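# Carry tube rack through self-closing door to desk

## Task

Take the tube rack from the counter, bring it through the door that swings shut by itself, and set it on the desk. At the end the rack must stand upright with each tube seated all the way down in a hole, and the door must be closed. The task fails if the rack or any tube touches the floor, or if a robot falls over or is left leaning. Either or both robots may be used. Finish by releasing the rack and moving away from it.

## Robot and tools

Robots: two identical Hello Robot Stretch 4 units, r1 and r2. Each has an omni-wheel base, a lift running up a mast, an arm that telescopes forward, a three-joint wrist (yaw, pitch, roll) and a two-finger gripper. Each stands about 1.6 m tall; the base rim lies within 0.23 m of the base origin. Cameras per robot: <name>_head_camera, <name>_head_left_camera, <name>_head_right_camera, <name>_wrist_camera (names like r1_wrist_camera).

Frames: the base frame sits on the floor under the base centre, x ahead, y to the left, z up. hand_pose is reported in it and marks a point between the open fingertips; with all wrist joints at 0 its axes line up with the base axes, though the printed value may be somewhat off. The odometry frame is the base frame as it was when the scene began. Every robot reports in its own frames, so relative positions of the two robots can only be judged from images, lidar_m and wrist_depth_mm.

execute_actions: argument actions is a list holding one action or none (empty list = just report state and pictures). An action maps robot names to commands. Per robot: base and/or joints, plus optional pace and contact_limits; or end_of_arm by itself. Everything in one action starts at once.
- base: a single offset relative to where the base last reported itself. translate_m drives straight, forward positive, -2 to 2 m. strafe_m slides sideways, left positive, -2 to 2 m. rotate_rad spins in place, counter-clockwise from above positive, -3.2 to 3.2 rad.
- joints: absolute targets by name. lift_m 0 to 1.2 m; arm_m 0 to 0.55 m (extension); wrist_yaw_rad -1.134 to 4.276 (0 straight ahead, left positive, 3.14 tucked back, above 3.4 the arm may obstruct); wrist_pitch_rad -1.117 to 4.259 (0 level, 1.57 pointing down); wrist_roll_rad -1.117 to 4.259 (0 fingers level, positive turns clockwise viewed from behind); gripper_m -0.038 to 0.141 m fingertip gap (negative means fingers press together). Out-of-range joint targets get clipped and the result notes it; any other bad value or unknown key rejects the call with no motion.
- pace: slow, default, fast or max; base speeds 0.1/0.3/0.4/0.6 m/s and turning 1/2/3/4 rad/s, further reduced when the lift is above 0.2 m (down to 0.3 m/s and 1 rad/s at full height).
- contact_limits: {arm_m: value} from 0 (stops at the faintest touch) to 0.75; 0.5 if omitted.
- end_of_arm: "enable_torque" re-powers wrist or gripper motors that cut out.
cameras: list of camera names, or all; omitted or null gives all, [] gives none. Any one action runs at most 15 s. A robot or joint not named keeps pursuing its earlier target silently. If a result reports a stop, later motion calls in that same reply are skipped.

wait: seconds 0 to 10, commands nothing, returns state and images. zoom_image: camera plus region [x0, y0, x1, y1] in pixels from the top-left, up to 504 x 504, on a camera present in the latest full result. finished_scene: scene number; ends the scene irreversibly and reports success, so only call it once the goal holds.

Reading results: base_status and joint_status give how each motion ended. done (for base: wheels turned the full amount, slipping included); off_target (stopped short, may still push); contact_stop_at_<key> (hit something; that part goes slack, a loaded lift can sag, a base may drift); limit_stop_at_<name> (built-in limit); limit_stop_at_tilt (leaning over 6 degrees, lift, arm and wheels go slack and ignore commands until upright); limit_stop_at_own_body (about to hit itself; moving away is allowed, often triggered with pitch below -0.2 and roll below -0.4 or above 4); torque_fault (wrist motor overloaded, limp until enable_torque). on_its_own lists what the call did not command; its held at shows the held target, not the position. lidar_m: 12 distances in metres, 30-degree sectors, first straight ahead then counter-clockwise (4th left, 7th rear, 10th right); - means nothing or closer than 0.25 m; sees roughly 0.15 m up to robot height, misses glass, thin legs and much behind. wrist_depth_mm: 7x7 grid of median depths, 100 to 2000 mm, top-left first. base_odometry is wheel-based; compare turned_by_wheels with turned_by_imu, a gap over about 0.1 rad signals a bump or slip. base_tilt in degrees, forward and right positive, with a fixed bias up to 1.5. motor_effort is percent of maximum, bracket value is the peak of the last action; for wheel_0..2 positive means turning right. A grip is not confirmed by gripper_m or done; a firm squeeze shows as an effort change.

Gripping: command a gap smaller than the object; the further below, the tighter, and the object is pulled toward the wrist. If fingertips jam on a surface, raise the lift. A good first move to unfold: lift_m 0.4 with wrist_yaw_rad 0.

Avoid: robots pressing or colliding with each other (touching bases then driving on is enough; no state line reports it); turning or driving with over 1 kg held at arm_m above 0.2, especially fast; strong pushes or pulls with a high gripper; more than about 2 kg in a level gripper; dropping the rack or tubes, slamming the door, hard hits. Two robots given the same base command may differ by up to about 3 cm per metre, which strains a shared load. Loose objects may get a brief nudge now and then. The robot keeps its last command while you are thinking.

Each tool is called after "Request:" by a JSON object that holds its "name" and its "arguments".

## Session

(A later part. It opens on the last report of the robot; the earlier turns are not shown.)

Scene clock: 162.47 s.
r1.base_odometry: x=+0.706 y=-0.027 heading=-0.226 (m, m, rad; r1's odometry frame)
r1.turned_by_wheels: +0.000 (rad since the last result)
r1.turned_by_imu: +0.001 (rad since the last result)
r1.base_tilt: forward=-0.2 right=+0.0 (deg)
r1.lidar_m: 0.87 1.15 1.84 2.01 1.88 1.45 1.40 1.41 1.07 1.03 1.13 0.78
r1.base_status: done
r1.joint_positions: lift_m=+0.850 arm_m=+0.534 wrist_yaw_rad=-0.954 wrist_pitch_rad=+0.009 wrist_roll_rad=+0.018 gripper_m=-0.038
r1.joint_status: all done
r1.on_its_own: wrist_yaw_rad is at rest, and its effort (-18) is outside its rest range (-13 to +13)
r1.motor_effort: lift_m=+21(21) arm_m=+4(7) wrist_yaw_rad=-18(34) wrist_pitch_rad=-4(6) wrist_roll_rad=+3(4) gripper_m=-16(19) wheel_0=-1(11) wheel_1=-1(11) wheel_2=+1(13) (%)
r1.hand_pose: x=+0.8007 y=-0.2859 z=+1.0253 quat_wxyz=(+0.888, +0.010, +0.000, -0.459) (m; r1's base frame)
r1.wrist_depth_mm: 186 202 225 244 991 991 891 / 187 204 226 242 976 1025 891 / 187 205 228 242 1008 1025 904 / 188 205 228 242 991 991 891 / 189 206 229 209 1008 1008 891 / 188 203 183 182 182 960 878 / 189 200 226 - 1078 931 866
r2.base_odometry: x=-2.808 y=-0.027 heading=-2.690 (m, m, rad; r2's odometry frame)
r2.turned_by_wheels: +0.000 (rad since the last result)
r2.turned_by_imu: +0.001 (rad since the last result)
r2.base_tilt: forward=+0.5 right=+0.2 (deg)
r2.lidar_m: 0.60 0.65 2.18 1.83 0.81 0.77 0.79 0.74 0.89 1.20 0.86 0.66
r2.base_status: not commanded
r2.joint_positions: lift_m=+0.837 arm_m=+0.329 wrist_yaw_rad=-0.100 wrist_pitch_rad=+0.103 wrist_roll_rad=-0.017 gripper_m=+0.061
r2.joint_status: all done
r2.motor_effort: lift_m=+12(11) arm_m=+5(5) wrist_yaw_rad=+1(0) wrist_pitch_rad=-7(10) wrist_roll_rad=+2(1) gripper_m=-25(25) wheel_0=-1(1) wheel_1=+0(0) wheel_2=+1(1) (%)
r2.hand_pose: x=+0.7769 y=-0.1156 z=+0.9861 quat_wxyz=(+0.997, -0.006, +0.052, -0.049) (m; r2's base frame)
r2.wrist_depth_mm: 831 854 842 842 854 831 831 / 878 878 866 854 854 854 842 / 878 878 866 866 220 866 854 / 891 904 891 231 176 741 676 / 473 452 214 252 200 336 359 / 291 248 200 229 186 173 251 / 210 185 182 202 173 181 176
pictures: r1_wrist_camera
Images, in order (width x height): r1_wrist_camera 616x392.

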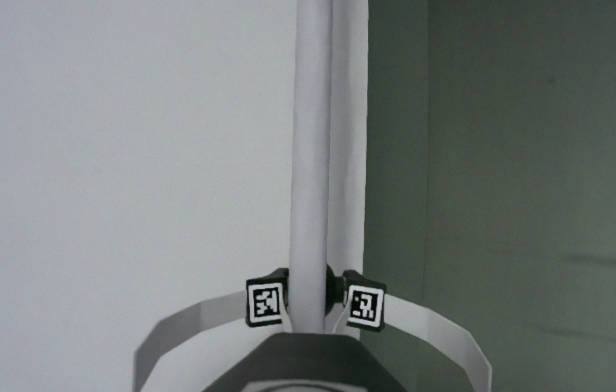

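Request:
{"name": "execute_actions", "arguments": {"actions": [{"r1":{"base":{"translate_m":0.09},"pace":"slow"},"r2":{"joints":{"gripper_m":0.141}}}], "cameras": []}}

Request:
{"name": "execute_actions", "arguments": {"actions": [{"r1":{"base":{"strafe_m":-0.05},"joints":{"wrist_yaw_rad":-0.84},"pace":"slow"},"r2":{"joints":{"arm_m":0.1,"lift_m":0.85},"pace":"slow"}}], "cameras": ["r1_wrist_camera","r2_wrist_camera"]}}

Scene clock: 167.03 s.
r1.base_odometry: x=+0.793 y=-0.048 heading=-0.229 (m, m, rad; r1's odometry frame)
r1.turned_by_wheels: -0.003 (rad since the last result)
r1.turned_by_imu: -0.015 (rad since the last result)
r1.base_tilt: forward=-0.3 right=+0.0 (deg)
r1.lidar_m: 0.82 1.04 1.69 2.00 2.02 1.56 1.50 1.47 1.10 1.03 1.14 0.79
r1.base_status: done
r1.joint_positions: lift_m=+0.850 arm_m=+0.534 wrist_yaw_rad=-0.969 wrist_pitch_rad=+0.010 wrist_roll_rad=+0.018 gripper_m=-0.038
r1.joint_status: not commanded
r1.on_its_own: wrist_yaw_rad is at rest, and its effort (+23) is outside its rest range (-13 to +13)
r1.motor_effort: lift_m=+21(22) arm_m=+3(4) wrist_yaw_rad=+23(31) wrist_pitch_rad=-9(6) wrist_roll_rad=+3(2) gripper_m=-18(21) wheel_0=-19(20) wheel_1=-8(10) wheel_2=-16(19) (%)
r1.hand_pose: x=+0.7966 y=-0.2873 z=+1.0252 quat_wxyz=(+0.885, +0.010, +0.000, -0.466) (m; r1's base frame)
r1.wrist_depth_mm: 166 183 210 236 891 991 866 / 166 185 210 233 878 1008 891 / 166 185 211 234 878 991 891 / 167 186 211 234 891 991 878 / 167 186 213 236 917 1008 878 / 167 186 179 187 179 960 878 / 168 179 209 - 976 946 854
r2.base_odometry: x=-2.808 y=-0.027 heading=-2.690 (m, m, rad; r2's odometry frame)
r2.turned_by_wheels: +0.000 (rad since the last result)
r2.turned_by_imu: +0.001 (rad since the last result)
r2.base_tilt: forward=+0.5 right=+0.2 (deg)
r2.lidar_m: 0.60 0.66 2.18 1.81 0.79 0.76 0.78 0.71 0.89 1.19 0.85 0.65
r2.base_status: not commanded
r2.joint_positions: lift_m=+0.837 arm_m=+0.329 wrist_yaw_rad=-0.100 wrist_pitch_rad=+0.102 wrist_roll_rad=-0.017 gripper_m=+0.141
r2.joint_status: all done
r2.motor_effort: lift_m=+13(12) arm_m=+5(5) wrist_yaw_rad=+0(0) wrist_pitch_rad=-6(7) wrist_roll_rad=+2(2) gripper_m=+1(23) wheel_0=-1(1) wheel_1=+0(0) wheel_2=+1(0) (%)
r2.hand_pose: x=+0.7769 y=-0.1156 z=+0.9864 quat_wxyz=(+0.997, -0.006, +0.051, -0.049) (m; r2's base frame)
r2.wrist_depth_mm: 842 854 842 842 842 842 820 / 866 854 854 854 854 854 854 / 878 878 866 866 239 866 854 / 891 891 891 254 197 741 683 / 477 449 255 262 216 366 362 / 291 247 201 240 193 190 245 / 210 196 202 139 192 180 185
pictures: none
No camera images: the call's "cameras" was empty. Leave "cameras" out to get every camera's image.

Scene clock: 170.63 s.
r1.base_odometry: x=+0.782 y=-0.096 heading=-0.228 (m, m, rad; r1's odometry frame)
r1.turned_by_wheels: +0.001 (rad since the last result)
r1.turned_by_imu: -0.015 (rad since the last result)
r1.base_tilt: forward=-0.1 right=-0.1 (deg)
r1.lidar_m: 0.88 1.04 1.64 2.05 2.05 1.55 1.51 1.40 1.02 1.00 1.07 0.81
r1.base_status: done
r1.joint_positions: lift_m=+0.850 arm_m=+0.535 wrist_yaw_rad=-0.829 wrist_pitch_rad=+0.009 wrist_roll_rad=+0.018 gripper_m=-0.038
r1.joint_status: all done
r1.on_its_own: wrist_yaw_rad is at rest, and its effort (-32) is outside its rest range (-13 to +13)
r1.motor_effort: lift_m=+21(22) arm_m=+2(3) wrist_yaw_rad=-32(64) wrist_pitch_rad=-6(7) wrist_roll_rad=+1(3) gripper_m=-15(21) wheel_0=+7(20) wheel_1=+1(16) wheel_2=+7(20) (%)
r1.hand_pose: x=+0.8360 y=-0.2718 z=+1.0254 quat_wxyz=(+0.915, +0.010, +0.001, -0.403) (m; r1's base frame)
r1.wrist_depth_mm: 184 201 225 243 668 904 854 / 183 202 227 244 668 917 854 / 185 204 228 244 676 917 854 / 186 204 229 245 676 917 866 / 186 204 229 203 676 891 854 / 185 201 182 182 182 891 842 / 187 198 226 - 699 891 842
r2.base_odometry: x=-2.808 y=-0.027 heading=-2.690 (m, m, rad; r2's odometry frame)
r2.turned_by_wheels: +0.000 (rad since the last result)
r2.turned_by_imu: +0.001 (rad since the last result)
r2.base_tilt: forward=+0.5 right=+0.2 (deg)
r2.lidar_m: 0.61 0.65 2.19 1.84 0.79 0.74 0.75 0.73 0.87 1.19 0.85 0.63
r2.base_status: not commanded
r2.joint_positions: lift_m=+0.850 arm_m=+0.101 wrist_yaw_rad=-0.100 wrist_pitch_rad=+0.102 wrist_roll_rad=-0.017 gripper_m=+0.141
r2.joint_status: all done
r2.motor_effort: lift_m=+22(23) arm_m=-5(6) wrist_yaw_rad=+0(1) wrist_pitch_rad=-6(5) wrist_roll_rad=+1(1) gripper_m=+0(1) wheel_0=-1(1) wheel_1=+0(1) wheel_2=+1(1) (%)
r2.hand_pose: x=+0.5486 y=-0.1156 z=+0.9985 quat_wxyz=(+0.997, -0.006, +0.051, -0.049) (m; r2's base frame)
r2.wrist_depth_mm: 1078 1078 1078 1060 1060 1060 1060 / 1078 1078 1078 1078 1098 1098 1098 / 1098 1098 1098 1078 1118 1098 1098 / 1138 1138 1118 477 891 831 768 / 530 512 473 442 439 421 410 / 327 309 309 309 309 191 314 / 691 1182 1182 139 1182 1182 1160
pictures: r1_wrist_camera, r2_wrist_camera
Images, in order (width x height): r1_wrist_camera 616x392, r2_wrist_camera 616x392.

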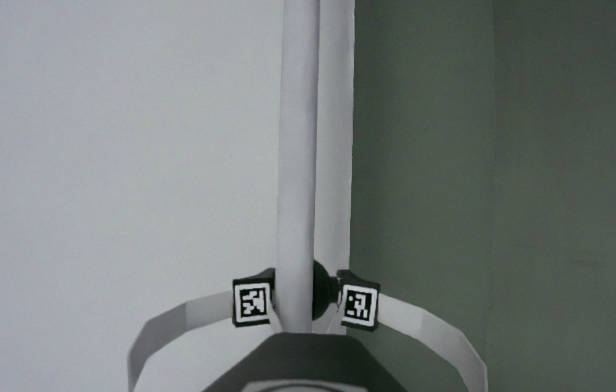

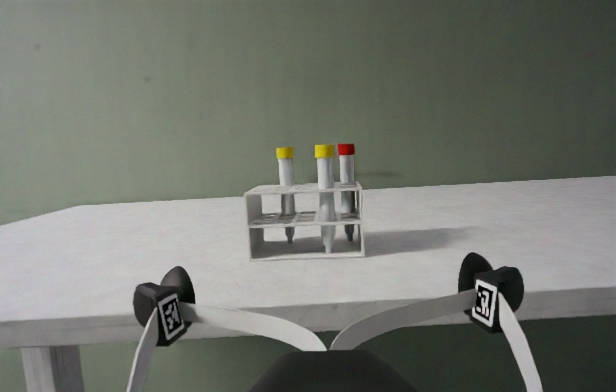

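Request:
{"name": "execute_actions", "arguments": {"actions": [{"r1":{"base":{"translate_m":0.09},"joints":{"wrist_yaw_rad":-0.72},"pace":"slow"},"r2":{"base":{"strafe_m":0.08},"joints":{"arm_m":0.01,"lift_m":0.9}}}], "cameras": ["r1_wrist_camera","r2_wrist_camera","r1_head_camera"]}}

Request:
{"name": "zoom_image", "arguments": {"camera": "r2_wrist_camera", "region": [280,160,460,310]}}

Scene clock: 174.33 s.
r1.base_odometry: x=+0.869 y=-0.117 heading=-0.232 (m, m, rad; r1's odometry frame)
r1.turned_by_wheels: -0.004 (rad since the last result)
r1.turned_by_imu: -0.008 (rad since the last result)
r1.base_tilt: forward=-0.1 right=-0.1 (deg)
r1.lidar_m: 0.88 1.00 1.51 2.03 2.18 1.65 1.60 1.42 1.04 0.99 1.11 0.84
r1.base_status: done
r1.joint_positions: lift_m=+0.850 arm_m=+0.535 wrist_yaw_rad=-0.730 wrist_pitch_rad=+0.009 wrist_roll_rad=+0.018 gripper_m=-0.038
r1.joint_status: all done
r1.on_its_own: wrist_yaw_rad is at rest, and its effort (+27) is outside its rest range (-13 to +13)
r1.motor_effort: lift_m=+21(22) arm_m=+2(2) wrist_yaw_rad=+27(28) wrist_pitch_rad=-5(6) wrist_roll_rad=+2(2) gripper_m=-17(21) wheel_0=-21(23) wheel_1=-9(10) wheel_2=-16(15) (%)
r1.hand_pose: x=+0.8621 y=-0.2576 z=+1.0253 quat_wxyz=(+0.934, +0.010, +0.001, -0.357) (m; r1's base frame)
r1.wrist_depth_mm: 170 186 211 236 455 597 788 / 169 187 211 236 459 591 798 / 170 189 212 236 455 591 798 / 171 189 213 234 459 597 798 / 171 189 213 230 459 597 798 / 171 189 203 186 177 603 809 / 172 183 211 - 484 564 809
r2.base_odometry: x=-2.773 y=-0.099 heading=-2.690 (m, m, rad; r2's odometry frame)
r2.turned_by_wheels: +0.000 (rad since the last result)
r2.turned_by_imu: +0.000 (rad since the last result)
r2.base_tilt: forward=+0.5 right=+0.1 (deg)
r2.lidar_m: 0.59 0.65 2.21 1.80 0.75 0.67 0.68 0.76 0.92 1.27 0.85 0.61
r2.base_status: done
r2.joint_positions: lift_m=+0.900 arm_m=+0.011 wrist_yaw_rad=-0.100 wrist_pitch_rad=+0.102 wrist_roll_rad=-0.017 gripper_m=+0.141
r2.joint_status: all done
r2.motor_effort: lift_m=+22(21) arm_m=-5(5) wrist_yaw_rad=+1(1) wrist_pitch_rad=-6(6) wrist_roll_rad=+0(0) gripper_m=+1(0) wheel_0=+1(6) wheel_1=+1(8) wheel_2=+0(2) (%)
r2.hand_pose: x=+0.4586 y=-0.1156 z=+1.0484 quat_wxyz=(+0.997, -0.006, +0.051, -0.049) (m; r2's base frame)
r2.wrist_depth_mm: 1160 1160 1138 1182 1160 1138 1118 / 1205 1182 1182 1182 1182 1160 1160 / 1229 1229 1205 1205 1205 1182 1182 / 1229 1229 1229 1205 1118 1205 1118 / 768 723 691 597 549 597 585 / 469 407 410 427 415 191 418 / 1308 778 1281 139 1281 1255 1281
pictures: r1_head_camera, r1_wrist_camera, r2_wrist_camera
Images, in order (width x height): r1_head_camera 420x560, r1_wrist_camera 616x392, r2_wrist_camera 616x392.

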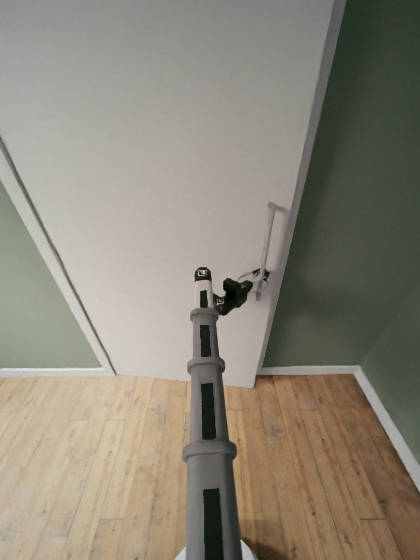

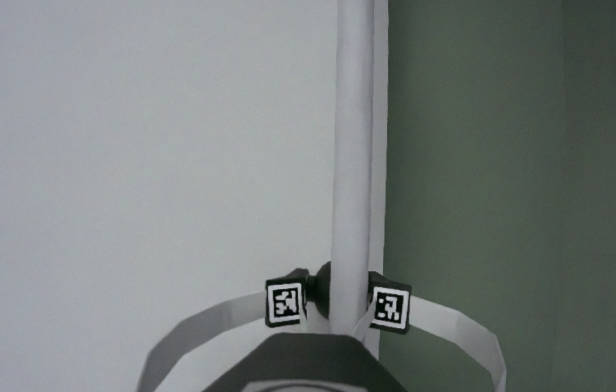

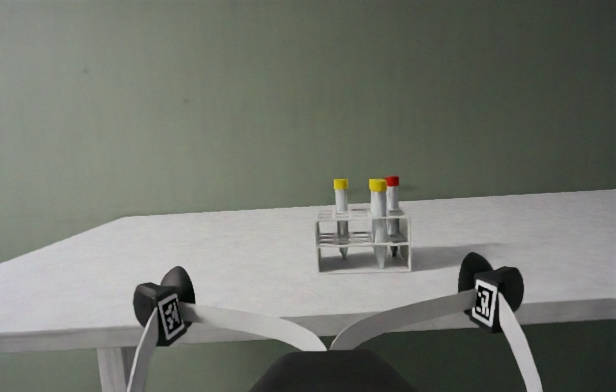

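Region (280, 160, 460, 310) of r2_wrist_camera's 616x392 image, scaled by 2.800.

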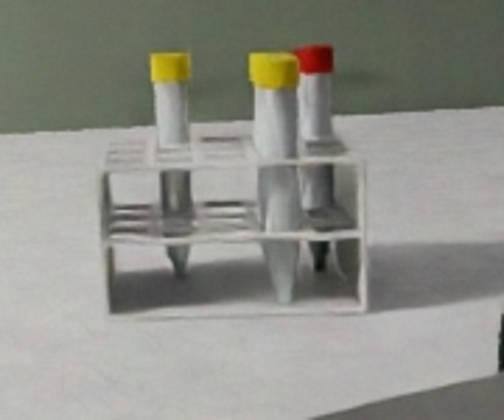

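Tubes look seated. Releasing the door for its last few centimetres.

Request:
{"name": "execute_actions", "arguments": {"actions": [{"r1":{"base":{"strafe_m":-0.025},"joints":{"gripper_m":0.05},"pace":"slow"},"r2":{"base":{"strafe_m":0.2},"pace":"fast"}}], "cameras": ["r1_wrist_camera","r2_wrist_camera"]}}

Request:
{"name": "execute_actions", "arguments": {"actions": [{"r1":{"base":{"strafe_m":0.06},"joints":{"arm_m":0.1,"gripper_m":0.08},"pace":"fast"}}], "cameras": ["r1_wrist_camera","r1_head_camera","r2_wrist_camera"]}}

Request:
{"name": "zoom_image", "arguments": {"camera": "r2_wrist_camera", "region": [400,150,616,310]}}

Scene clock: 179.67 s.
r1.base_odometry: x=+0.864 y=-0.141 heading=-0.233 (m, m, rad; r1's odometry frame)
r1.turned_by_wheels: -0.001 (rad since the last result)
r1.turned_by_imu: +0.000 (rad since the last result)
r1.base_tilt: forward=-0.2 right=-0.1 (deg)
r1.lidar_m: 0.89 1.01 1.48 2.08 2.20 1.65 1.61 1.38 1.03 0.95 1.08 0.89
r1.base_status: done
r1.joint_positions: lift_m=+0.850 arm_m=+0.535 wrist_yaw_rad=-0.721 wrist_pitch_rad=+0.009 wrist_roll_rad=+0.018 gripper_m=+0.050
r1.joint_status: all done
r1.motor_effort: lift_m=+21(22) arm_m=+2(2) wrist_yaw_rad=+2(29) wrist_pitch_rad=-6(5) wrist_roll_rad=+2(3) gripper_m=-4(18) wheel_0=-7(19) wheel_1=-4(10) wheel_2=-3(15) (%)
r1.hand_pose: x=+0.8645 y=-0.2561 z=+1.0254 quat_wxyz=(+0.936, +0.010, +0.001, -0.353) (m; r1's base frame)
r1.wrist_depth_mm: 196 217 247 266 445 569 750 / 196 218 248 267 442 564 750 / 197 219 250 286 449 564 741 / 199 220 250 286 449 574 750 / 198 221 246 287 449 569 759 / 198 221 200 204 198 591 778 / 200 213 246 - 473 597 788
r2.base_odometry: x=-2.686 y=-0.279 heading=-2.690 (m, m, rad; r2's odometry frame)
r2.turned_by_wheels: +0.000 (rad since the last result)
r2.turned_by_imu: +0.000 (rad since the last result)
r2.base_tilt: forward=+0.5 right=+0.2 (deg)
r2.lidar_m: 0.59 0.66 2.18 1.78 0.76 0.60 0.63 0.70 0.92 1.47 0.89 0.64
r2.base_status: done
r2.joint_positions: lift_m=+0.900 arm_m=+0.011 wrist_yaw_rad=-0.100 wrist_pitch_rad=+0.102 wrist_roll_rad=-0.017 gripper_m=+0.141
r2.joint_status: not commanded
r2.motor_effort: lift_m=+22(22) arm_m=-5(5) wrist_yaw_rad=+0(0) wrist_pitch_rad=-7(7) wrist_roll_rad=-1(0) gripper_m=+1(2) wheel_0=+2(9) wheel_1=-1(10) wheel_2=+0(1) (%)
r2.hand_pose: x=+0.4586 y=-0.1156 z=+1.0484 quat_wxyz=(+0.997, -0.006, +0.051, -0.049) (m; r2's base frame)
r2.wrist_depth_mm: 1182 1160 1182 1160 1182 1160 1205 / 1205 1182 1182 1205 1160 1182 1182 / 1229 1182 1205 1229 1229 1229 1205 / 1255 1229 1229 1205 1205 591 1098 / 1281 809 683 661 634 549 554 / 466 418 421 424 439 191 449 / 1336 1308 1281 139 1308 1281 1281
pictures: r1_wrist_camera, r2_wrist_camera
Images, in order (width x height): r1_wrist_camera 616x392, r2_wrist_camera 616x392.

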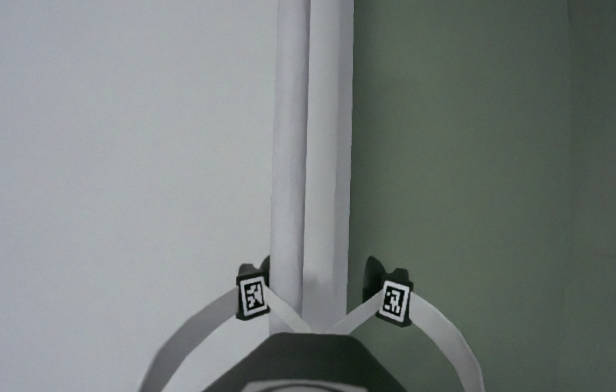

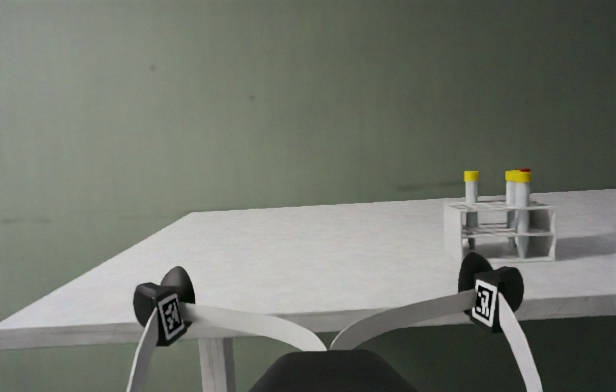

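Scene clock: 181.67 s.
r1.base_odometry: x=+0.878 y=-0.083 heading=-0.233 (m, m, rad; r1's odometry frame)
r1.turned_by_wheels: +0.000 (rad since the last result)
r1.turned_by_imu: +0.000 (rad since the last result)
r1.base_tilt: forward=-0.2 right=+0.0 (deg)
r1.lidar_m: 0.97 1.03 1.49 2.02 2.15 1.65 1.60 1.48 1.10 1.05 1.16 0.95
r1.base_status: done
r1.joint_positions: lift_m=+0.850 arm_m=+0.101 wrist_yaw_rad=-0.720 wrist_pitch_rad=+0.010 wrist_roll_rad=+0.018 gripper_m=+0.080
r1.joint_status: all done
r1.motor_effort: lift_m=+21(22) arm_m=-6(10) wrist_yaw_rad=+0(23) wrist_pitch_rad=-7(7) wrist_roll_rad=+1(2) gripper_m=-2(5) wheel_0=-1(18) wheel_1=-2(8) wheel_2=+0(3) (%)
r1.hand_pose: x=+0.4310 y=-0.2560 z=+1.0253 quat_wxyz=(+0.936, +0.010, +0.001, -0.352) (m; r1's base frame)
r1.wrist_depth_mm: 597 661 750 917 1078 1025 878 / 597 668 759 904 1098 1042 878 / 597 668 759 917 1118 1042 878 / 603 661 759 904 1098 1060 891 / 603 668 750 917 1060 1042 878 / 597 661 205 904 199 991 891 / 609 654 759 - 1182 976 854
r2.base_odometry: x=-2.686 y=-0.279 heading=-2.690 (m, m, rad; r2's odometry frame)
r2.turned_by_wheels: +0.000 (rad since the last result)
r2.turned_by_imu: +0.000 (rad since the last result)
r2.base_tilt: forward=+0.5 right=+0.2 (deg)
r2.lidar_m: 0.62 0.64 2.20 1.77 0.78 0.61 0.60 0.65 0.92 1.47 0.89 0.63
r2.base_status: not commanded
r2.joint_positions: lift_m=+0.900 arm_m=+0.011 wrist_yaw_rad=-0.100 wrist_pitch_rad=+0.102 wrist_roll_rad=-0.017 gripper_m=+0.141
r2.joint_status: not commanded
r2.motor_effort: lift_m=+22(22) arm_m=-5(5) wrist_yaw_rad=+1(1) wrist_pitch_rad=-6(6) wrist_roll_rad=-2(1) gripper_m=+0(0) wheel_0=+2(2) wheel_1=-1(1) wheel_2=+0(0) (%)
r2.hand_pose: x=+0.4586 y=-0.1156 z=+1.0484 quat_wxyz=(+0.997, -0.006, +0.051, -0.049) (m; r2's base frame)
r2.wrist_depth_mm: 1205 1182 1160 1160 1160 1160 1160 / 1182 1205 1182 1229 1205 1182 1160 / 1205 1229 1229 1229 1229 1160 1205 / 1255 1281 1229 1229 1205 591 1098 / 1255 809 691 654 634 549 554 / 469 415 418 427 439 191 445 / 1281 1336 1255 139 1281 1308 1281
pictures: r1_head_camera, r1_wrist_camera, r2_wrist_camera
Images, in order (width x height): r1_head_camera 420x560, r1_wrist_camera 616x392, r2_wrist_camera 616x392.

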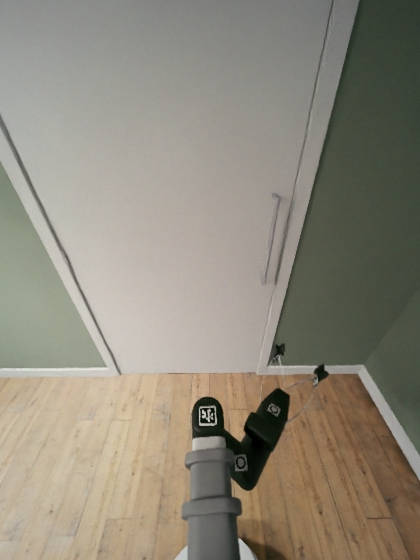

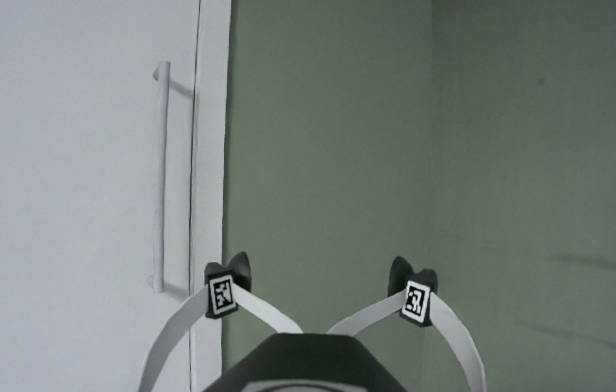

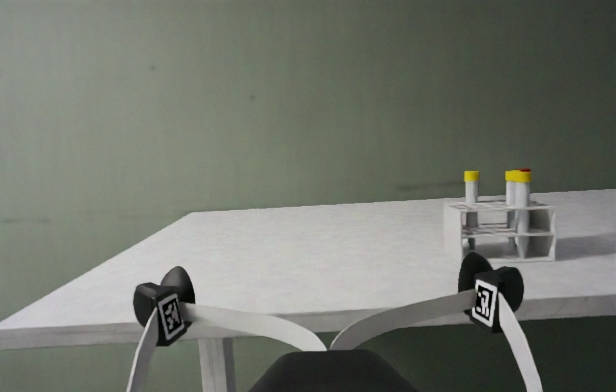

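Region (400, 150, 616, 310) of r2_wrist_camera's 616x392 image, scaled by 2.333; it fills the top 373 rows of this view, and the rest is white.

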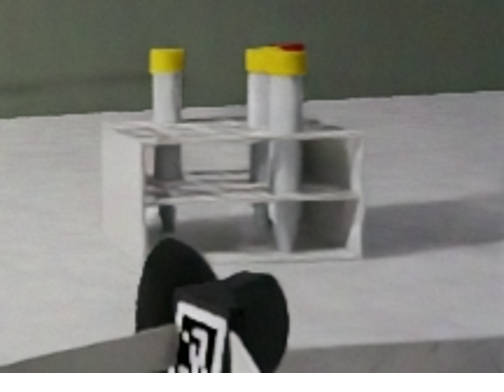

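Request:
{"name": "finished_scene", "arguments": {"scene": 1}}

The scene is finished: the task was done.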